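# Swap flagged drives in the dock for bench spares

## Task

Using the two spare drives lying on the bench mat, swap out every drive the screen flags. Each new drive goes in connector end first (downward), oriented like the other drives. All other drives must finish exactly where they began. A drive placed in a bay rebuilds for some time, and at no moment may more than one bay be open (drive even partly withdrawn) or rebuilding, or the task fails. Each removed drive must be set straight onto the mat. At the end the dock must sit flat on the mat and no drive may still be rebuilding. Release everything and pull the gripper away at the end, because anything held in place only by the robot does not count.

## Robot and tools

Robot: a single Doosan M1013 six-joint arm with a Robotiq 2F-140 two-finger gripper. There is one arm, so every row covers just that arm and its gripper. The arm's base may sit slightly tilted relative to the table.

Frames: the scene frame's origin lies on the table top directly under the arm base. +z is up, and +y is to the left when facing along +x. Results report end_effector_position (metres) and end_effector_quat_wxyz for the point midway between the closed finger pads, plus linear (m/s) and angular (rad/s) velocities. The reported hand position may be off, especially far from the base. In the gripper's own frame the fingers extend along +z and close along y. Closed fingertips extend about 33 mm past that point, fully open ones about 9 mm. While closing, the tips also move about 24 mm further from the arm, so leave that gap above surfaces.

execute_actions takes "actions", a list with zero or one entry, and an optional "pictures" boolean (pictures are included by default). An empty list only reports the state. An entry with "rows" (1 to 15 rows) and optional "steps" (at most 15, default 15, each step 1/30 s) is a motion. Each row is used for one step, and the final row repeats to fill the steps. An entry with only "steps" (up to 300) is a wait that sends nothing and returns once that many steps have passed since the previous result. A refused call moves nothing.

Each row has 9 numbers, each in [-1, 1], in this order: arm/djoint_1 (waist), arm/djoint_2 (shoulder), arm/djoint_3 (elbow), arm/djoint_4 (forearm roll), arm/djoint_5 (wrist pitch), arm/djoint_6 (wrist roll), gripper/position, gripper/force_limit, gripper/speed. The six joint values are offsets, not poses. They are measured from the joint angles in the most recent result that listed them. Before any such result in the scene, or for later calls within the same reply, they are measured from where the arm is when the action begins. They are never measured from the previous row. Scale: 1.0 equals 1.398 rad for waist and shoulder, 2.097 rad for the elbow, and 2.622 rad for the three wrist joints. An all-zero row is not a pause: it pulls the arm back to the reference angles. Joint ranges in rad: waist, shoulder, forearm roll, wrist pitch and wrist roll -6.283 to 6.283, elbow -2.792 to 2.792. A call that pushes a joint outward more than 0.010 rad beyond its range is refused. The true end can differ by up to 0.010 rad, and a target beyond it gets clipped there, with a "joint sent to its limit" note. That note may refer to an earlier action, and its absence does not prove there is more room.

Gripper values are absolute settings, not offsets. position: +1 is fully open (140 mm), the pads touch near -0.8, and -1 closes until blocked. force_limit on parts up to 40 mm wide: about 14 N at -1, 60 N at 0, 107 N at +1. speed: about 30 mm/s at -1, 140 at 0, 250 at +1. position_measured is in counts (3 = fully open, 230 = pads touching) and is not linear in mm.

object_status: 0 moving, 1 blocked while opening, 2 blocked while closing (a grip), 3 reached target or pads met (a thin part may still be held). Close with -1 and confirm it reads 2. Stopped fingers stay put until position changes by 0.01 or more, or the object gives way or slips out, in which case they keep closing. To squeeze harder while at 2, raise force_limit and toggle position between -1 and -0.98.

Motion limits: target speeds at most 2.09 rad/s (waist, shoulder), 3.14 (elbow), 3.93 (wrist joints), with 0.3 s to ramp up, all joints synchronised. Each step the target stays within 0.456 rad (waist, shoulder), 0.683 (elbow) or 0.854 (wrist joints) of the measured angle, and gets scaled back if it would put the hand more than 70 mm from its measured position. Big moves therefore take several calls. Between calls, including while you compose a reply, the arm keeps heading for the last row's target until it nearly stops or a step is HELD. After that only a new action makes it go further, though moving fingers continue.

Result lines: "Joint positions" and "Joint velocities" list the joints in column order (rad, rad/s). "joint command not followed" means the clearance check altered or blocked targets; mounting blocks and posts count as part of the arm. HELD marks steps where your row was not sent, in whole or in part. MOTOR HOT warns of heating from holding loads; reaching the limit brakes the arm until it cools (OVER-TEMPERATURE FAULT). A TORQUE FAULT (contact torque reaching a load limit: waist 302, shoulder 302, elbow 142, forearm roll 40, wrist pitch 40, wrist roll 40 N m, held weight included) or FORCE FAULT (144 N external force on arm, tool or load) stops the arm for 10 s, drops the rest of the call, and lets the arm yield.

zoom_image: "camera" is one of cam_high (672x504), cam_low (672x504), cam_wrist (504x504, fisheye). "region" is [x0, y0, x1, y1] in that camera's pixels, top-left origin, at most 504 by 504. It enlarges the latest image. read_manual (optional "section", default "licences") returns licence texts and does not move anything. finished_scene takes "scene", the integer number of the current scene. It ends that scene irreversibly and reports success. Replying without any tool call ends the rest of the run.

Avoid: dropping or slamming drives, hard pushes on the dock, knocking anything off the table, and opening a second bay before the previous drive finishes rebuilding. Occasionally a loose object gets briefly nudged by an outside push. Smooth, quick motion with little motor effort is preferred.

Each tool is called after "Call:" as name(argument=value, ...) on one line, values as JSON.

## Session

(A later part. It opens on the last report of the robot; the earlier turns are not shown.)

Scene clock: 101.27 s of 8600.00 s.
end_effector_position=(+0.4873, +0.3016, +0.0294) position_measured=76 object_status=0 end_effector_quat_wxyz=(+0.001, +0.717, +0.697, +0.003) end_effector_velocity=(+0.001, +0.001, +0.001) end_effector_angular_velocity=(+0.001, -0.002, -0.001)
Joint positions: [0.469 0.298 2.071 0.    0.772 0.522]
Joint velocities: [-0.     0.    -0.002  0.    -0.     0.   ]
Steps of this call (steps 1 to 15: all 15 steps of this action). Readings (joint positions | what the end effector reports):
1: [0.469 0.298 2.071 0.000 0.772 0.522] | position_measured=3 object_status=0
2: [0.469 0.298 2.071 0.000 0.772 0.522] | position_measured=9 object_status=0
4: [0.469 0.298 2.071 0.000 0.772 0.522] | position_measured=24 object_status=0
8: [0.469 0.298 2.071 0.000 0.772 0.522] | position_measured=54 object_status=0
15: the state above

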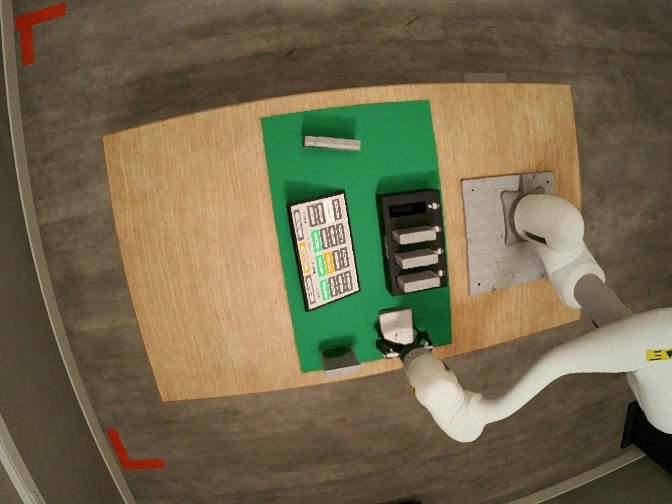

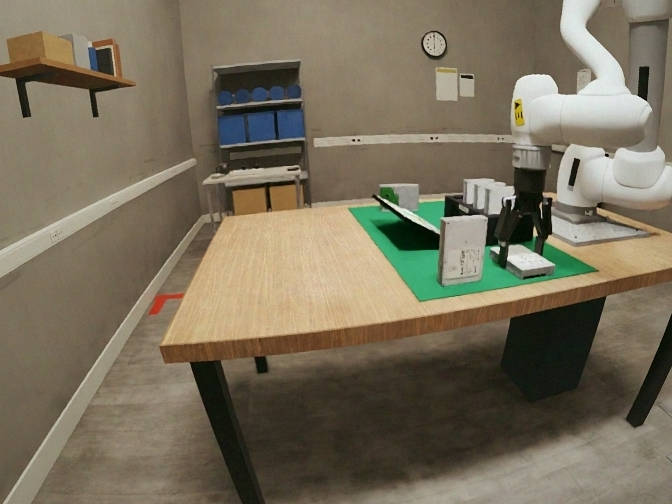

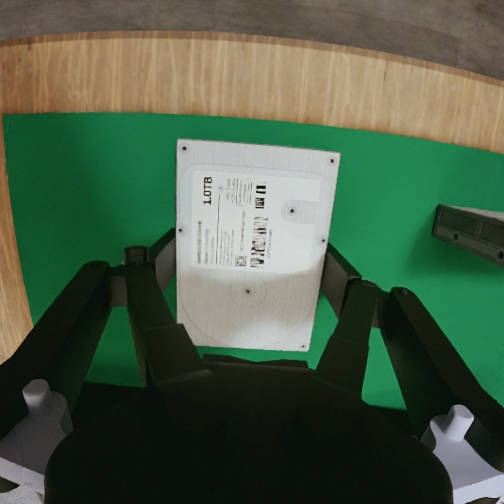

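Call:
execute_actions(actions=[{"rows":[[0,-0.008,-0.002,0,0.006,0,-1,0,0],[0,-0.008,-0.002,0,0.006,0,-1,0,0],[0,-0.016,-0.004,0,0.012,0,-1,0,0],[0,-0.016,-0.004,0,0.012,0,-1,0,0],[0,-0.016,-0.004,0,0.012,0,-1,0,0],[0,-0.016,-0.004,0,0.012,0,-1,0,0],[0,-0.016,-0.004,0,0.012,0.988,-1,0,0]]}], pictures=false)

Call:
execute_actions(actions=[{"steps":40}], pictures=false)

Call:
execute_actions(actions=[{"rows":[[0,0.008,0.002,0,-0.006,0,-1,0,0],[0,0.008,0.002,0,-0.006,0,-1,0,0],[0,0.008,0.002,0,-0.006,0,-1,0,0],[0,0.013,0.003,0,-0.0095,0,-1,0,0],[0,0.013,0.003,0,-0.0095,0,-1,0,0],[0,0.013,0.003,0,-0.0095,0,-1,0,0],[0,0.016,0.004,0,-0.012,0,-1,0,0]]}], pictures=false)

Call:
execute_actions(actions=[{"rows":[[0,0,0,0,0,0,1,0,0]]}], pictures=false)

Call:
execute_actions(actions=[{"rows":[[0,-0.14,-0.0834,0,0.1417,0,1,0,0]]}])

Scene clock: 112.67 s of 8600.00 s.
end_effector_position=(+0.4860, +0.3009, +0.0454) position_measured=77 object_status=2 end_effector_quat_wxyz=(+0.000, +0.867, +0.498, +0.002) end_effector_velocity=(+0.001, +0.000, +0.001) end_effector_angular_velocity=(+0.017, +0.007, -3.544)
Joint positions: [0.469 0.276 2.063 0.    0.803 1.022]
Joint velocities: [-0.001 -0.001 -0.001  0.002  0.001  3.541]
Steps of this call (steps 1 to 15: the robot went on to your last target; steps 16 to 327: nothing new was sent; steps 328 to 342: all 15 steps of this action). Readings (joint positions | what the end effector reports):
328: [0.469 0.297 2.071 0.000 0.772 0.522] | position_measured=76 object_status=2
329: [0.469 0.294 2.070 0.000 0.778 0.522] | position_measured=77 object_status=2
331: [0.469 0.284 2.066 0.000 0.793 0.522] | position_measured=77 object_status=2
335: [0.469 0.276 2.063 0.000 0.803 0.535] | position_measured=77 object_status=2
342: the state above

Scene clock: 114.00 s of 8600.00 s.
end_effector_position=(+0.4860, +0.3009, +0.0455) position_measured=77 object_status=2 end_effector_quat_wxyz=(-0.002, +0.866, -0.500, +0.001) end_effector_velocity=(+0.001, -0.000, +0.000) end_effector_angular_velocity=(+0.000, -0.000, -0.001)
Joint positions: [0.469 0.276 2.063 0.    0.803 3.112]
Joint velocities: [-0.001 -0.    -0.001  0.     0.    -0.   ]
Steps of this call (steps 1 to 40: the robot went on to your last target). Readings (joint positions | what the end effector reports):
1: [0.469 0.276 2.063 0.000 0.803 1.147] | position_measured=77 object_status=2
2: [0.469 0.276 2.063 0.000 0.803 1.273] | position_measured=77 object_status=2
4: [0.469 0.276 2.063 0.000 0.803 1.523] | position_measured=77 object_status=2
8: [0.469 0.276 2.063 0.000 0.803 2.021] | position_measured=77 object_status=2
40: the state above

Scene clock: 114.50 s of 8600.00 s.
end_effector_position=(+0.4873, +0.3016, +0.0295) position_measured=77 object_status=2 end_effector_quat_wxyz=(-0.002, +0.866, -0.500, +0.002) end_effector_velocity=(-0.001, +0.000, -0.001) end_effector_angular_velocity=(-0.001, +0.001, +0.002)
Joint positions: [0.469 0.298 2.071 0.    0.772 3.112]
Joint velocities: [ 0.001  0.001  0.002 -0.    -0.002 -0.   ]
Steps of this call (steps 1 to 15: all 15 steps of this action). Readings (joint positions | what the end effector reports):
1: [0.469 0.276 2.063 0.000 0.803 3.112] | position_measured=77 object_status=2
2: [0.469 0.280 2.064 0.000 0.797 3.112] | position_measured=77 object_status=2
4: [0.469 0.286 2.067 0.000 0.789 3.112] | position_measured=77 object_status=2
8: [0.469 0.295 2.070 0.000 0.775 3.112] | position_measured=77 object_status=2
15: the state above

Scene clock: 115.00 s of 8600.00 s.
end_effector_position=(+0.4873, +0.3016, +0.0295) position_measured=3 object_status=0 end_effector_quat_wxyz=(-0.002, +0.866, -0.500, +0.002) end_effector_velocity=(-0.000, -0.001, -0.000) end_effector_angular_velocity=(-0.001, +0.000, -0.000)
Joint positions: [0.469 0.298 2.071 0.    0.772 3.112]
Joint velocities: [-0.001 -0.     0.    -0.001  0.     0.   ]
Steps of this call (steps 1 to 15: all 15 steps of this action). Readings (joint positions | what the end effector reports):
1: [0.469 0.298 2.071 0.000 0.772 3.112] | position_measured=77 object_status=0
2: [0.469 0.298 2.072 0.000 0.771 3.112] | position_measured=77 object_status=0
4: [0.469 0.298 2.072 0.000 0.771 3.112] | position_measured=56 object_status=0
8: [0.469 0.298 2.072 0.000 0.772 3.112] | position_measured=26 object_status=0
15: the state above

Scene clock: 115.50 s of 8600.00 s.
end_effector_position=(+0.4860, +0.3009, +0.2214) position_measured=3 object_status=3 end_effector_quat_wxyz=(-0.002, +0.866, -0.500, +0.001) end_effector_velocity=(-0.007, -0.004, +0.000) end_effector_angular_velocity=(-0.011, +0.020, -0.000)
Joint positions: [0.469 0.103 1.897 0.    1.143 3.112]
Joint velocities: [-0.001 -0.001  0.    -0.     0.024 -0.   ]
Steps of this call (steps 1 to 15: all 15 steps of this action). Readings (joint positions | what the end effector reports):
1: [0.469 0.297 2.071 0.000 0.774 3.112] | position_measured=3 object_status=0
2: [0.469 0.291 2.066 0.000 0.786 3.112] | position_measured=3 object_status=3
4: [0.469 0.257 2.035 0.000 0.850 3.112] | position_measured=3 object_status=3
8: [0.469 0.180 1.966 0.000 0.995 3.112] | position_measured=3 object_status=3
15: the state above

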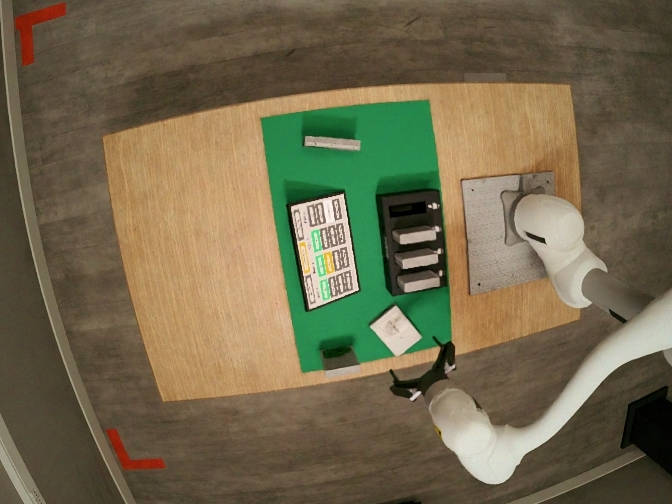

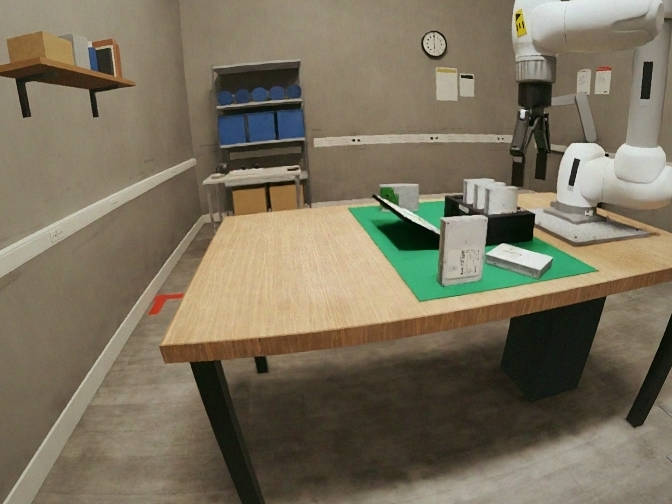

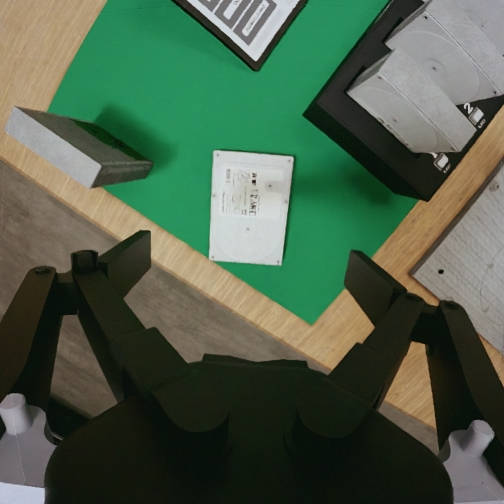

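Call:
execute_actions(actions=[{"rows":[[-0.7024,0.0928,-0.1108,0,0.0385,-0.6823,0.2,0,0]]}], pictures=false)

Call:
execute_actions(actions=[{"steps":45}])

Scene clock: 124.47 s of 8600.00 s.
end_effector_position=(+0.6121, +0.1377, +0.2448) position_measured=103 object_status=0 end_effector_quat_wxyz=(-0.002, +0.929, -0.371, +0.002) end_effector_velocity=(+0.187, -0.448, +0.032) end_effector_angular_velocity=(-0.004, -0.003, +0.652)
Joint positions: [0.142 0.173 1.77  0.    1.198 2.498]
Joint velocities: [-0.754  0.109 -0.192 -0.     0.083 -1.405]
Steps of this call (steps 1 to 15: the robot went on to your last target; steps 16 to 254: nothing new was sent; steps 255 to 269: all 15 steps of this action). Readings (joint positions | what the end effector reports):
255: [0.468 0.102 1.896 0.000 1.144 3.111] | position_measured=3 object_status=0
256: [0.462 0.104 1.893 0.000 1.145 3.098] | position_measured=9 object_status=0
258: [0.427 0.114 1.875 0.000 1.153 3.032] | position_measured=24 object_status=0
262: [0.321 0.141 1.827 0.000 1.173 2.834] | position_measured=54 object_status=0
269: the state above

Scene clock: 125.97 s of 8600.00 s.
end_effector_position=(+0.6091, -0.2855, +0.2605) position_measured=104 object_status=3 end_effector_quat_wxyz=(-0.001, +0.993, -0.120, +0.003) end_effector_velocity=(-0.000, +0.000, -0.000) end_effector_angular_velocity=(+0.000, +0.001, -0.000)
Joint positions: [-0.513  0.232  1.665  0.     1.243  1.323]
Joint velocities: [-0.    -0.     0.001 -0.    -0.     0.   ]
Steps of this call (steps 1 to 45: the robot went on to your last target). Readings (joint positions | what the end effector reports):
1: [0.116 0.177 1.764 0.000 1.201 2.450] | position_measured=104 object_status=0
2: [0.091 0.180 1.758 0.000 1.203 2.402] | position_measured=104 object_status=0
4: [0.040 0.186 1.747 0.000 1.208 2.307] | position_measured=104 object_status=0
8: [-0.061 0.196 1.729 0.000 1.216 2.117] | position_measured=104 object_status=3
45: the state above
The arm was judged still, so your last target was given up. Only a new action makes it travel on or press farther. Fingers that are still opening or closing keep moving.

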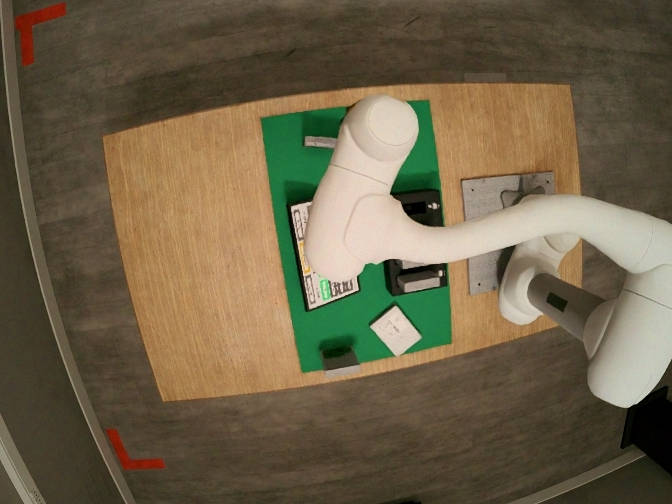

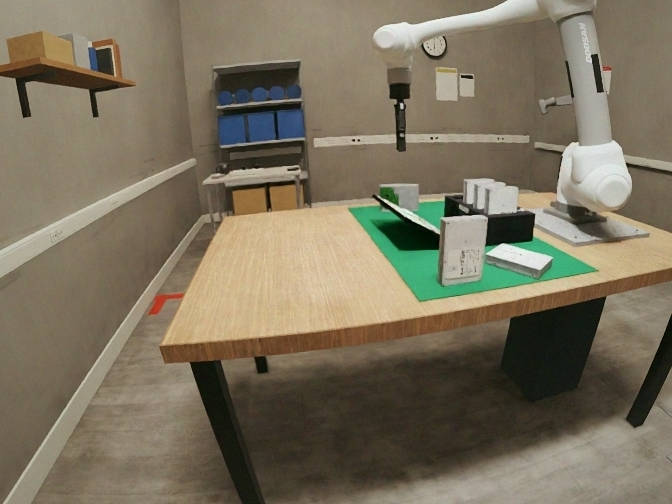

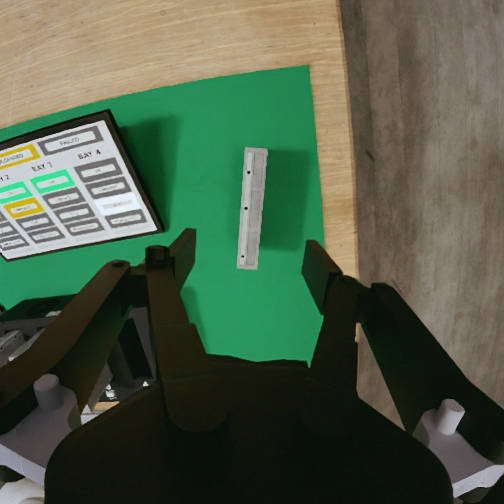

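Call:
execute_actions(actions=[{"rows":[[-0.1617,-0.1345,0.3824,-0.3352,-0.6796,0.305,0.2,1,0]]}], pictures=false)

Call:
execute_actions(actions=[{"steps":50}])

Scene clock: 140.00 s of 8600.00 s.
end_effector_position=(+0.4808, -0.4114, +0.1346) position_measured=104 object_status=3 end_effector_quat_wxyz=(+0.197, +0.948, -0.218, +0.123) end_effector_velocity=(-0.068, -0.055, -0.279) end_effector_angular_velocity=(-0.887, -1.638, +0.462)
Joint positions: [-0.647  0.121  2.132 -0.521  0.561  1.798]
Joint velocities: [-0.418 -0.347  1.52  -1.612 -3.035  1.459]
Steps of this call (steps 1 to 406: nothing new was sent; steps 407 to 421: all 15 steps of this action). Readings (joint positions | what the end effector reports):
407: [-0.513 0.232 1.665 -0.001 1.242 1.324] | position_measured=104 object_status=3
408: [-0.516 0.230 1.674 -0.013 1.230 1.335] | position_measured=104 object_status=3
410: [-0.533 0.216 1.726 -0.077 1.166 1.395] | position_measured=104 object_status=3
414: [-0.569 0.186 1.849 -0.218 1.013 1.523] | position_measured=104 object_status=3
421: the state above

Scene clock: 141.67 s of 8600.00 s.
end_effector_position=(+0.5712, -0.2768, +0.1701) position_measured=104 object_status=3 end_effector_quat_wxyz=(+0.059, +0.859, -0.105, +0.498) end_effector_velocity=(-0.001, +0.001, -0.001) end_effector_angular_velocity=(+0.001, +0.002, +0.000)
Joint positions: [-0.739  0.044  2.467 -0.879 -0.538  2.123]
Joint velocities: [-0.     0.     0.001 -0.001  0.     0.   ]
Steps of this call (steps 1 to 45: the robot went on to your last target; steps 46 to 50: nothing new was sent). Readings (joint positions | what the end effector reports):
1: [-0.661 0.109 2.182 -0.574 0.454 1.846] | position_measured=104 object_status=3
2: [-0.673 0.099 2.228 -0.623 0.347 1.890] | position_measured=104 object_status=3
4: [-0.693 0.082 2.300 -0.700 0.154 1.961] | position_measured=104 object_status=3
8: [-0.715 0.065 2.377 -0.783 -0.144 2.036] | position_measured=104 object_status=3
50: the state above
The arm was judged still, so your last target was given up. Only a new action makes it travel on or press farther. Fingers that are still opening or closing keep moving.

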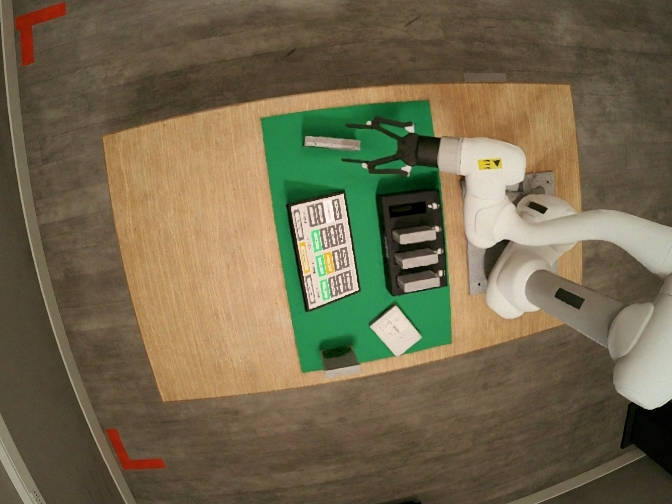

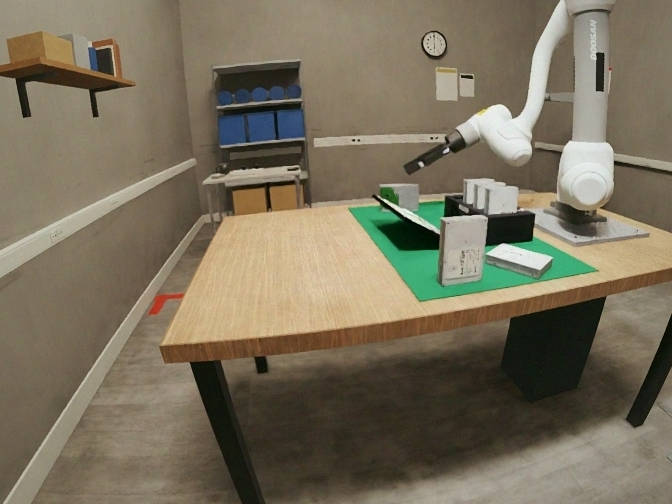

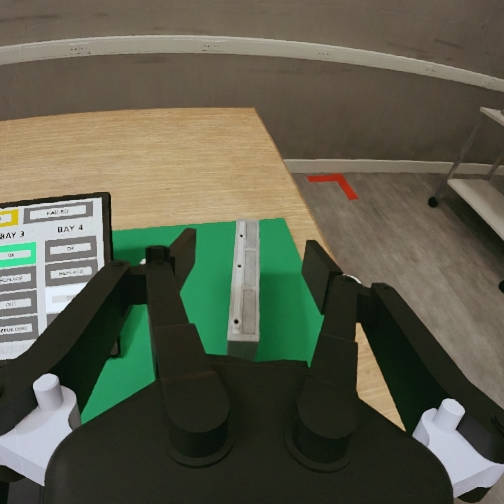

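Call:
execute_actions(actions=[{"rows":[[0,0.189,0.0285,0.1081,-0.0932,-0.1354,0.2,1,0]]}], pictures=false)

Call:
execute_actions(actions=[{"steps":15}], pictures=false)

Call:
execute_actions(actions=[{"rows":[[0,0,0,0,0,0,-1,1,0]]}], pictures=false)

Call:
execute_actions(actions=[{"steps":15}])

Scene clock: 145.80 s of 8600.00 s.
end_effector_position=(+0.5719, -0.2764, +0.0605) position_measured=104 object_status=3 end_effector_quat_wxyz=(+0.059, +0.859, -0.104, +0.498) end_effector_velocity=(+0.000, -0.001, +0.001) end_effector_angular_velocity=(-0.003, -0.003, -0.002)
Joint positions: [-0.739  0.308  2.526 -0.596 -0.782  1.768]
Joint velocities: [-0.     0.001 -0.     0.005 -0.004 -0.005]
Steps of this call (steps 1 to 109: nothing new was sent; steps 110 to 124: all 15 steps of this action). Readings (joint positions | what the end effector reports):
110: [-0.739 0.045 2.467 -0.878 -0.539 2.122] | position_measured=104 object_status=3
111: [-0.739 0.051 2.468 -0.872 -0.545 2.113] | position_measured=104 object_status=3
113: [-0.739 0.086 2.476 -0.833 -0.578 2.065] | position_measured=104 object_status=3
117: [-0.739 0.223 2.507 -0.688 -0.703 1.884] | position_measured=104 object_status=3
124: the state above

Scene clock: 146.30 s of 8600.00 s.
end_effector_position=(+0.5718, -0.2764, +0.0603) position_measured=104 object_status=3 end_effector_quat_wxyz=(+0.059, +0.859, -0.105, +0.498) end_effector_velocity=(-0.001, -0.000, -0.000) end_effector_angular_velocity=(+0.000, +0.000, -0.001)
Joint positions: [-0.739  0.308  2.526 -0.595 -0.782  1.768]
Joint velocities: [-0.001  0.     0.001 -0.001 -0.     0.   ]
Steps of this call (steps 1 to 15: the robot went on to your last target). Readings (joint positions | what the end effector reports):
1: [-0.739 0.308 2.526 -0.595 -0.782 1.768] | position_measured=104 object_status=3
2: [-0.739 0.308 2.526 -0.595 -0.782 1.768] | position_measured=104 object_status=3
4: [-0.739 0.308 2.526 -0.595 -0.782 1.768] | position_measured=104 object_status=3
8: [-0.739 0.308 2.526 -0.595 -0.782 1.768] | position_measured=104 object_status=3
15: the state above
The arm was judged still, so your last target was given up. Only a new action makes it travel on or press farther. Fingers that are still opening or closing keep moving.

Scene clock: 146.80 s of 8600.00 s.
end_effector_position=(+0.5718, -0.2764, +0.0603) position_measured=197 object_status=0 end_effector_quat_wxyz=(+0.059, +0.859, -0.105, +0.498) end_effector_velocity=(+0.002, +0.001, +0.001) end_effector_angular_velocity=(-0.001, -0.002, +0.004)
Joint positions: [-0.739  0.308  2.527 -0.595 -0.782  1.768]
Joint velocities: [ 0.002  0.    -0.002 -0.003 -0.     0.001]
Steps of this call (steps 1 to 15: all 15 steps of this action). Readings (joint positions | what the end effector reports):
1: [-0.739 0.308 2.526 -0.595 -0.782 1.768] | position_measured=104 object_status=0
2: [-0.739 0.308 2.526 -0.595 -0.782 1.768] | position_measured=109 object_status=0
4: [-0.739 0.308 2.526 -0.595 -0.782 1.768] | position_measured=125 object_status=0
8: [-0.739 0.308 2.526 -0.595 -0.782 1.768] | position_measured=155 object_status=0
15: the state above

Scene clock: 147.30 s of 8600.00 s.
end_effector_position=(+0.5718, -0.2764, +0.0603) position_measured=197 object_status=2 end_effector_quat_wxyz=(+0.059, +0.859, -0.105, +0.498) end_effector_velocity=(-0.001, +0.002, -0.001) end_effector_angular_velocity=(+0.001, +0.002, +0.003)
Joint positions: [-0.739  0.308  2.527 -0.595 -0.782  1.768]
Joint velocities: [ 0.001  0.     0.002 -0.002  0.     0.   ]
Steps of this call (steps 1 to 15: the robot went on to your last target). Readings (joint positions | what the end effector reports):
1: [-0.739 0.308 2.527 -0.595 -0.782 1.768] | position_measured=197 object_status=0
2: [-0.739 0.308 2.527 -0.595 -0.782 1.768] | position_measured=197 object_status=0
4: [-0.739 0.308 2.527 -0.595 -0.782 1.768] | position_measured=197 object_status=2
8: [-0.739 0.308 2.527 -0.595 -0.782 1.768] | position_measured=197 object_status=2
15: the state above
The arm was judged still, so your last target was given up. Only a new action makes it travel on or press farther. Fingers that are still opening or closing keep moving.

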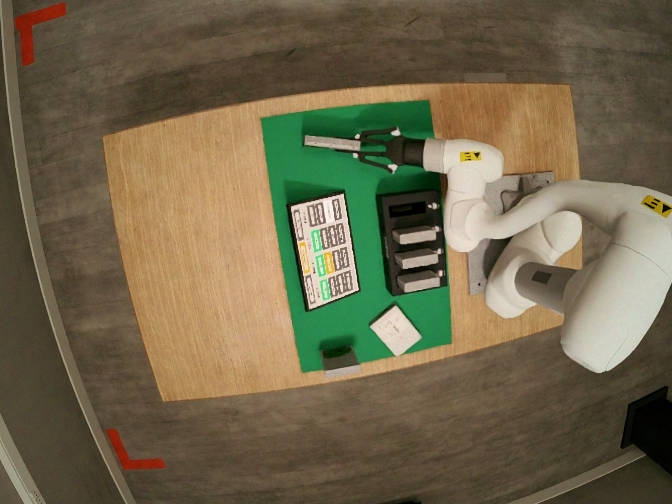

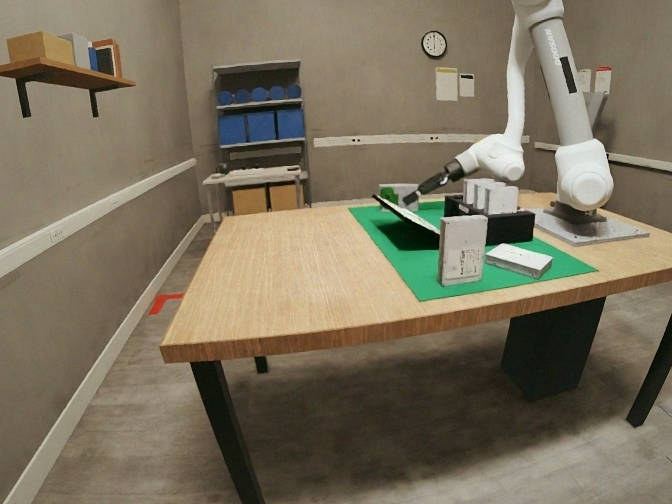

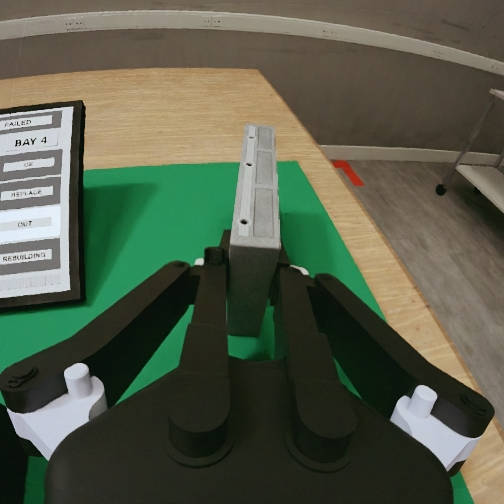

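Call:
execute_actions(actions=[{"rows":[[0,-0.02,-0.003,-0.011,0.01,0.014,-1,1,0],[0,-0.04,-0.006,-0.022,0.02,0.028,-1,1,0],[0,-0.07,-0.01,-0.04,0.035,0.05,-1,1,0],[0,-0.1,-0.015,-0.057,0.05,0.07,-1,1,0],[0,-0.14,-0.02,-0.08,0.07,0.1,-1,1,0],[0,-0.189,-0.0285,-0.1081,0.0932,0.1354,-1,1,0]]}], pictures=false)

Call:
execute_actions(actions=[{"rows":[[-0.08,-0.25,-0.06,0,0,0,-1,1,0]]}], pictures=false)

Call:
execute_actions(actions=[{"steps":30}], pictures=false)

Scene clock: 159.60 s of 8600.00 s.
end_effector_position=(+0.5712, -0.2768, +0.1699) position_measured=197 object_status=2 end_effector_quat_wxyz=(+0.059, +0.859, -0.105, +0.498) end_effector_velocity=(-0.000, +0.001, -0.001) end_effector_angular_velocity=(+0.004, +0.002, -0.001)
Joint positions: [-0.739  0.045  2.467 -0.878 -0.538  2.122]
Joint velocities: [ 0.001 -0.001  0.    -0.004  0.003  0.008]
Steps of this call (steps 1 to 354: nothing new was sent; steps 355 to 369: all 15 steps of this action). Readings (joint positions | what the end effector reports):
355: [-0.739 0.308 2.526 -0.596 -0.782 1.769] | position_measured=197 object_status=2
356: [-0.739 0.302 2.525 -0.603 -0.776 1.777] | position_measured=197 object_status=2
358: [-0.739 0.267 2.517 -0.639 -0.743 1.823] | position_measured=197 object_status=2
362: [-0.739 0.142 2.490 -0.773 -0.628 1.989] | position_measured=197 object_status=2
369: the state above

Scene clock: 160.10 s of 8600.00 s.
end_effector_position=(+0.5572, -0.3367, +0.3986) position_measured=197 object_status=2 end_effector_quat_wxyz=(+0.169, +0.769, -0.086, +0.610) end_effector_velocity=(-0.103, -0.065, +0.522) end_effector_angular_velocity=(-0.562, -0.548, -0.188)
Joint positions: [-0.823 -0.217  2.373 -0.879 -0.538  2.122]
Joint velocities: [-0.186 -0.578 -0.207 -0.001 -0.002 -0.   ]
Steps of this call (steps 1 to 15: all 15 steps of this action). Readings (joint positions | what the end effector reports):
1: [-0.739 0.044 2.467 -0.878 -0.538 2.122] | position_measured=197 object_status=2
2: [-0.741 0.038 2.465 -0.879 -0.538 2.122] | position_measured=197 object_status=2
4: [-0.752 0.003 2.452 -0.879 -0.538 2.122] | position_measured=197 object_status=2
8: [-0.779 -0.079 2.422 -0.879 -0.538 2.122] | position_measured=197 object_status=2
15: the state above

Scene clock: 161.10 s of 8600.00 s.
end_effector_position=(+0.5382, -0.3427, +0.4781) position_measured=197 object_status=2 end_effector_quat_wxyz=(+0.208, +0.734, -0.078, +0.642) end_effector_velocity=(+0.000, +0.000, -0.000) end_effector_angular_velocity=(-0.001, +0.001, +0.001)
Joint positions: [-0.851 -0.305  2.341 -0.878 -0.538  2.122]
Joint velocities: [ 0.     0.     0.    -0.001  0.001 -0.   ]
Steps of this call (steps 1 to 30: the robot went on to your last target). Readings (joint positions | what the end effector reports):
1: [-0.829 -0.237 2.366 -0.879 -0.538 2.122] | position_measured=197 object_status=2
2: [-0.835 -0.256 2.359 -0.879 -0.538 2.122] | position_measured=197 object_status=2
4: [-0.846 -0.290 2.346 -0.878 -0.538 2.122] | position_measured=197 object_status=2
8: [-0.851 -0.304 2.341 -0.878 -0.538 2.122] | position_measured=197 object_status=2
30: the state above
The arm was judged still, so your last target was given up. Only a new action makes it travel on or press farther. Fingers that are still opening or closing keep moving.

Call:
execute_actions(actions=[{"rows":[[0,-0.0684,0.0226,0.4594,0.4706,0.749,-1,1,0]]}], pictures=false)

Call:
execute_actions(actions=[{"steps":45}], pictures=false)

Call:
execute_actions(actions=[{"rows":[[0.14,0,0,0,0,0,-1,1,0],[0.14,0,0,0,0,0,-1,1,0],[0.14,0,0,0,0,0,-1,1,0],[0.14,0,0,0,0,0,-1,1,0],[0.2876,0,0,0,0,0,-1,1,0]]}], pictures=false)

Call:
execute_actions(actions=[{"steps":20}])

Scene clock: 166.60 s of 8600.00 s.
end_effector_position=(+0.4102, -0.4070, +0.3468) position_measured=197 object_status=2 end_effector_quat_wxyz=(+0.018, -0.549, +0.667, -0.503) end_effector_velocity=(-0.230, +0.131, -0.363) end_effector_angular_velocity=(+2.550, -0.976, -1.663)
Joint positions: [-0.851 -0.358  2.367 -0.265  0.081  2.759]
Joint velocities: [ 0.001 -0.092  0.046  1.282  1.332  1.647]
Steps of this call (steps 1 to 150: nothing new was sent; steps 151 to 165: all 15 steps of this action). Readings (joint positions | what the end effector reports):
151: [-0.851 -0.305 2.341 -0.877 -0.537 2.123] | position_measured=197 object_status=2
152: [-0.851 -0.306 2.341 -0.865 -0.525 2.136] | position_measured=197 object_status=2
154: [-0.851 -0.314 2.345 -0.798 -0.458 2.202] | position_measured=197 object_status=2
158: [-0.851 -0.334 2.355 -0.597 -0.257 2.403] | position_measured=197 object_status=2
165: the state above

Scene clock: 168.10 s of 8600.00 s.
end_effector_position=(+0.3599, -0.2404, +0.2243) position_measured=197 object_status=2 end_effector_quat_wxyz=(+0.256, +0.193, +0.946, -0.050) end_effector_velocity=(+0.000, +0.000, +0.000) end_effector_angular_velocity=(+0.000, -0.000, +0.001)
Joint positions: [-0.851 -0.401  2.388  0.326  0.695  4.086]
Joint velocities: [ 0.001  0.    -0.     0.001  0.     0.   ]
Steps of this call (steps 1 to 45: the robot went on to your last target). Readings (joint positions | what the end effector reports):
1: [-0.851 -0.362 2.369 -0.222 0.126 2.817] | position_measured=197 object_status=2
2: [-0.851 -0.365 2.370 -0.181 0.170 2.876] | position_measured=197 object_status=2
4: [-0.851 -0.370 2.373 -0.101 0.252 3.004] | position_measured=197 object_status=2
8: [-0.851 -0.380 2.378 0.043 0.401 3.299] | position_measured=197 object_status=2
45: the state above
The arm was judged still, so your last target was given up. Only a new action makes it travel on or press farther. Fingers that are still opening or closing keep moving.

Scene clock: 168.60 s of 8600.00 s.
end_effector_position=(+0.4236, -0.0873, +0.2249) position_measured=197 object_status=2 end_effector_quat_wxyz=(+0.261, +0.009, +0.965, -0.001) end_effector_velocity=(+0.039, +0.189, +0.002) end_effector_angular_velocity=(-0.004, -0.002, +0.447)
Joint positions: [-0.466 -0.401  2.388  0.326  0.695  4.086]
Joint velocities: [ 0.447 -0.    -0.002 -0.002  0.     0.001]
Steps of this call (steps 1 to 15: all 15 steps of this action). Readings (joint positions | what the end effector reports):
1: [-0.850 -0.401 2.388 0.326 0.695 4.086] | position_measured=197 object_status=2
2: [-0.844 -0.401 2.388 0.326 0.695 4.086] | position_measured=197 object_status=2
4: [-0.809 -0.401 2.388 0.326 0.695 4.086] | position_measured=197 object_status=2
8: [-0.674 -0.401 2.388 0.326 0.695 4.086] | position_measured=197 object_status=2
15: the state above

Scene clock: 169.27 s of 8600.00 s.
end_effector_position=(+0.4250, -0.0800, +0.2250) position_measured=197 object_status=2 end_effector_quat_wxyz=(+0.261, +0.000, +0.965, +0.001) end_effector_velocity=(-0.000, -0.001, -0.000) end_effector_angular_velocity=(-0.001, +0.000, -0.001)
Joint positions: [-0.449 -0.401  2.388  0.326  0.695  4.086]
Joint velocities: [-0.001 -0.    -0.    -0.001  0.     0.   ]
Steps of this call (steps 1 to 20: the robot went on to your last target). Readings (joint positions | what the end effector reports):
1: [-0.454 -0.401 2.388 0.326 0.695 4.086] | position_measured=197 object_status=2
2: [-0.450 -0.401 2.388 0.326 0.695 4.086] | position_measured=197 object_status=2
4: [-0.449 -0.401 2.388 0.326 0.695 4.086] | position_measured=197 object_status=2
8: [-0.449 -0.401 2.388 0.326 0.695 4.086] | position_measured=197 object_status=2
20: the state above

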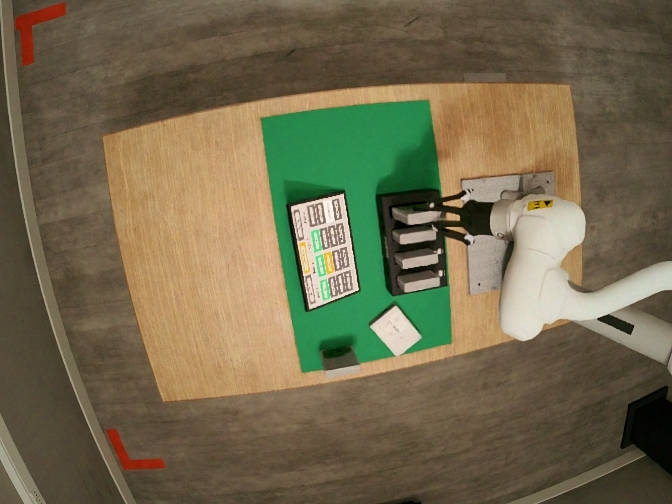

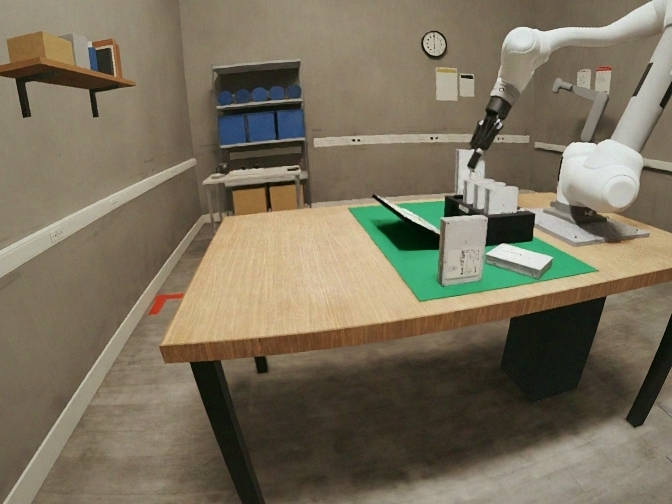

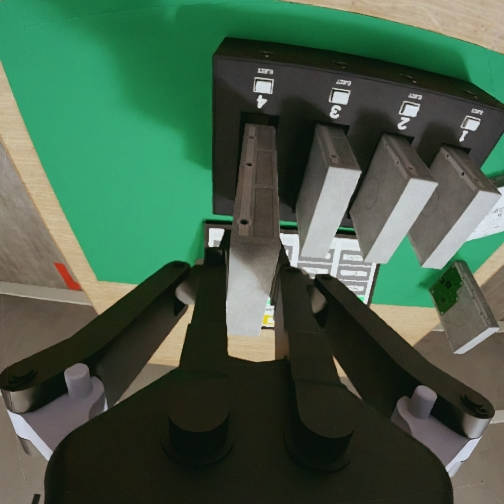

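Call:
execute_actions(actions=[{"rows":[[0.001,0.0118,0.01,0.0053,-0.0132,-0.007,-1,1,0]]}])

Call:
zoom_image(camera="cam_wrist", region=[200,60,380,200])

Scene clock: 172.73 s of 8600.00 s.
end_effector_position=(+0.4254, -0.0797, +0.2097) position_measured=197 object_status=2 end_effector_quat_wxyz=(+0.261, -0.000, +0.965, +0.001) end_effector_velocity=(+0.000, +0.000, +0.000) end_effector_angular_velocity=(-0.001, -0.000, +0.001)
Joint positions: [-0.447 -0.384  2.409  0.34   0.661  4.067]
Joint velocities: [ 0.001  0.    -0.    -0.001 -0.    -0.   ]
Steps of this call (steps 1 to 15: the robot went on to your last target; steps 16 to 89: nothing new was sent; steps 90 to 104: all 15 steps of this action). Readings (joint positions | what the end effector reports):
90: [-0.449 -0.400 2.389 0.326 0.694 4.085] | position_measured=197 object_status=2
91: [-0.448 -0.395 2.395 0.331 0.683 4.080] | position_measured=197 object_status=2
93: [-0.448 -0.385 2.407 0.338 0.664 4.069] | position_measured=197 object_status=2
97: [-0.447 -0.384 2.409 0.340 0.661 4.068] | position_measured=197 object_status=2
104: the state above

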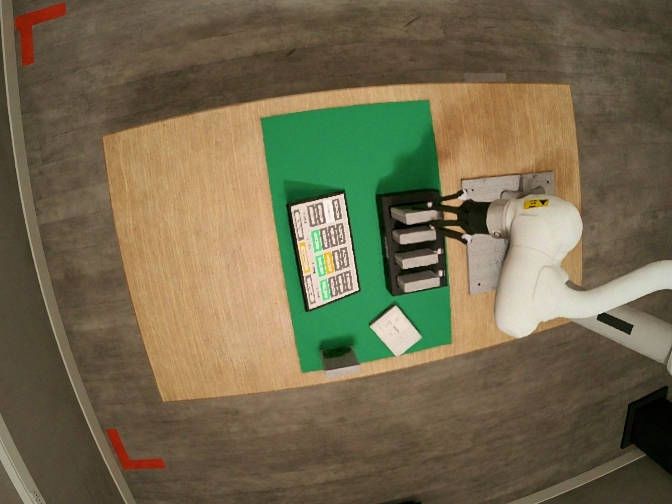

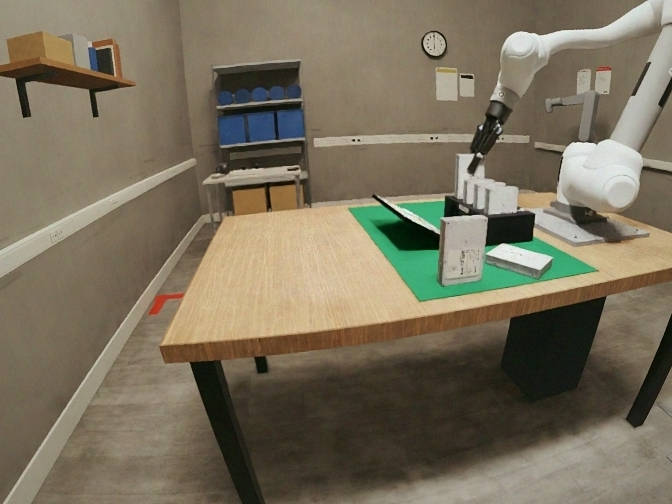

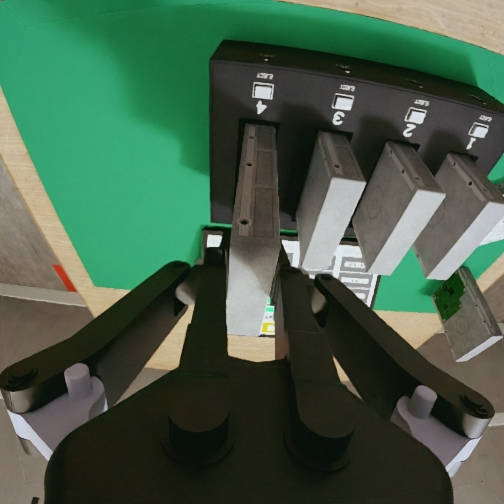

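Region (200, 60, 380, 200) of cam_wrist's 504x504 image, scaled by 2.800, with more detail than that image has.

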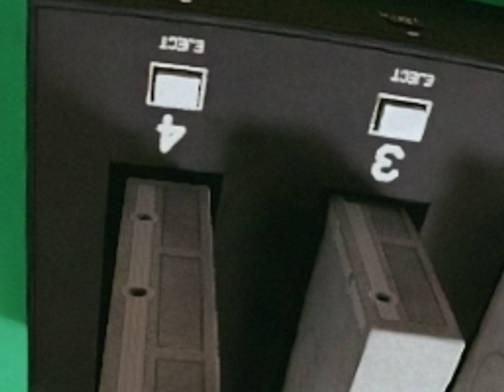

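Call:
execute_actions(actions=[{"rows":[[0,0.008,0.0068,0.0047,-0.009,-0.0058,-1,1,0],[0,0.008,0.0068,0.0047,-0.009,-0.0058,-1,1,0],[0,0.008,0.0068,0.0047,-0.009,-0.0058,-1,1,0],[0,0.0165,0.0135,0.0096,-0.0183,-0.0118,-1,1,0],[0,0.0165,0.0135,0.0096,-0.0183,-0.0118,-1,1,0],[0,0.0165,0.0135,0.0096,-0.0183,-0.0118,-1,1,0],[0,0.0255,0.02,0.0147,-0.0276,-0.018,-1,1,0],[0,0.0255,0.02,0.0147,-0.0276,-0.018,-1,1,0],[0,0.0255,0.02,0.0147,-0.0276,-0.018,-1,1,0],[0,0.0346,0.0264,0.02,-0.037,-0.0244,-1,1,0]]}])

Scene clock: 180.47 s of 8600.00 s.
end_effector_position=(+0.4255, -0.0797, +0.1697) position_measured=197 object_status=2 end_effector_quat_wxyz=(+0.261, -0.000, +0.965, +0.001) end_effector_velocity=(+0.000, +0.000, -0.003) end_effector_angular_velocity=(-0.000, -0.002, -0.000)
Joint positions: [-0.447 -0.336  2.465  0.392  0.564  4.004]
Joint velocities: [ 0.001  0.004  0.005  0.007 -0.01  -0.007]
Steps of this call (steps 1 to 15: the robot went on to your last target; steps 16 to 217: nothing new was sent; steps 218 to 232: all 15 steps of this action). Readings (joint positions | what the end effector reports):
218: [-0.447 -0.383 2.410 0.341 0.659 4.067] | position_measured=197 object_status=2
219: [-0.447 -0.380 2.415 0.345 0.651 4.061] | position_measured=197 object_status=2
221: [-0.447 -0.373 2.423 0.352 0.638 4.053] | position_measured=197 object_status=2
225: [-0.447 -0.356 2.443 0.370 0.604 4.030] | position_measured=197 object_status=2
232: the state above

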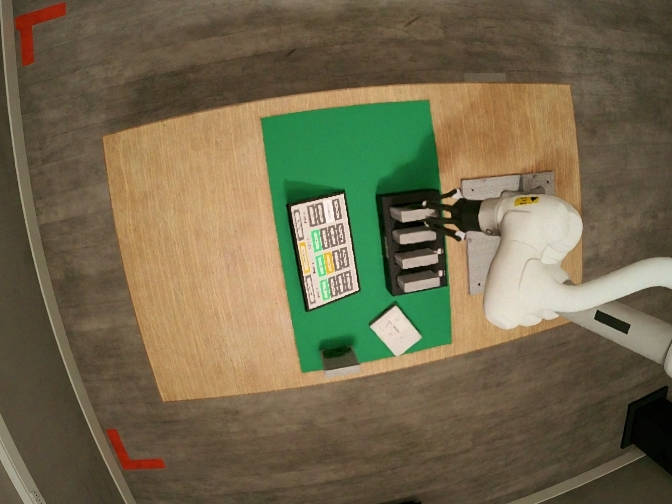

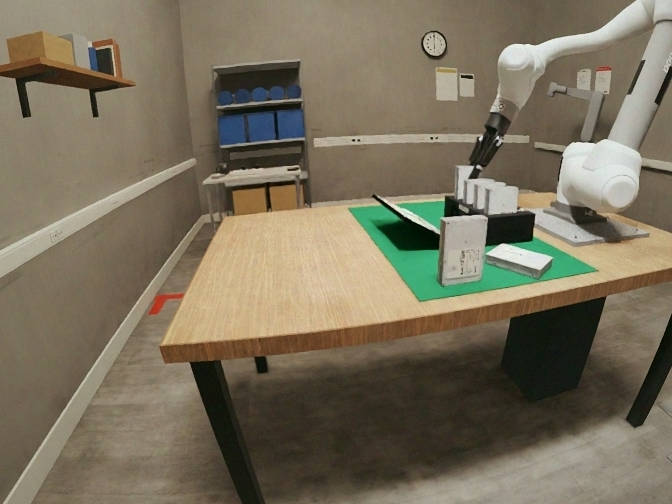

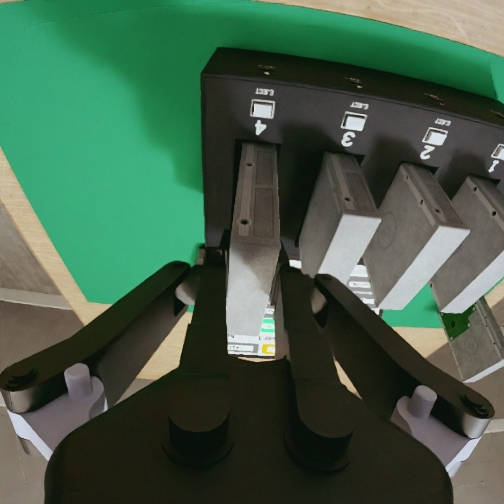

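Call:
execute_actions(actions=[{"rows":[[0,0.008,0.0047,0.0056,-0.0073,-0.0065,-1,1,0],[0,0.008,0.0047,0.0056,-0.0073,-0.0065,-1,1,0],[0,0.008,0.0047,0.0056,-0.0073,-0.0065,-1,1,0],[0,0.016,0.0093,0.0112,-0.0145,-0.013,-1,1,0],[0,0.016,0.0093,0.0112,-0.0145,-0.013,-1,1,0],[0,0.016,0.0093,0.0112,-0.0145,-0.013,-1,1,0],[0,0.024,0.014,0.0169,-0.0218,-0.0195,-1,1,0],[0,0.024,0.014,0.0169,-0.0218,-0.0195,-1,1,0],[0,0.024,0.014,0.0169,-0.0218,-0.0195,-1,1,0],[0,0.0318,0.0186,0.0225,-0.029,-0.026,-1,1,0]]}])

Scene clock: 186.40 s of 8600.00 s.
end_effector_position=(+0.4256, -0.0795, +0.1399) position_measured=197 object_status=2 end_effector_quat_wxyz=(+0.261, -0.000, +0.965, +0.001) end_effector_velocity=(+0.000, +0.000, -0.003) end_effector_angular_velocity=(-0.001, -0.001, -0.000)
Joint positions: [-0.447 -0.292  2.503  0.451  0.489  3.936]
Joint velocities: [ 0.001  0.004  0.004  0.006 -0.009 -0.006]
Steps of this call (steps 1 to 15: the robot went on to your last target; steps 16 to 163: nothing new was sent; steps 164 to 178: all 15 steps of this action). Readings (joint positions | what the end effector reports):
164: [-0.447 -0.335 2.465 0.393 0.563 4.002] | position_measured=197 object_status=2
165: [-0.447 -0.331 2.469 0.399 0.555 3.996] | position_measured=197 object_status=2
167: [-0.447 -0.325 2.474 0.406 0.546 3.987] | position_measured=197 object_status=2
171: [-0.447 -0.309 2.488 0.428 0.519 3.963] | position_measured=197 object_status=2
178: the state above

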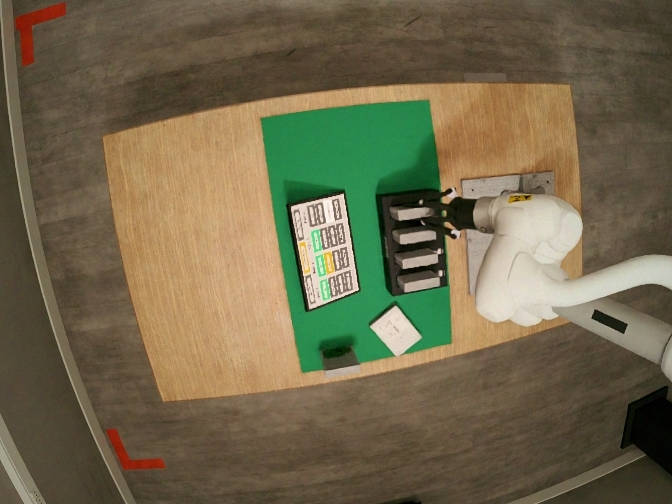

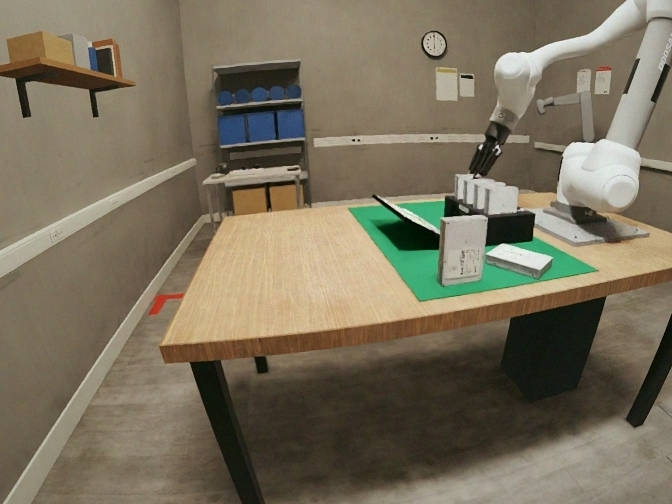

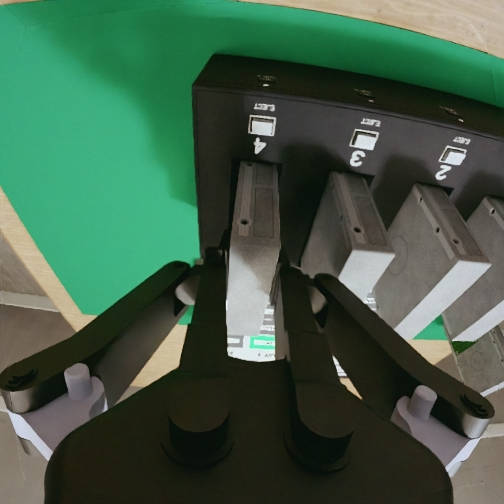

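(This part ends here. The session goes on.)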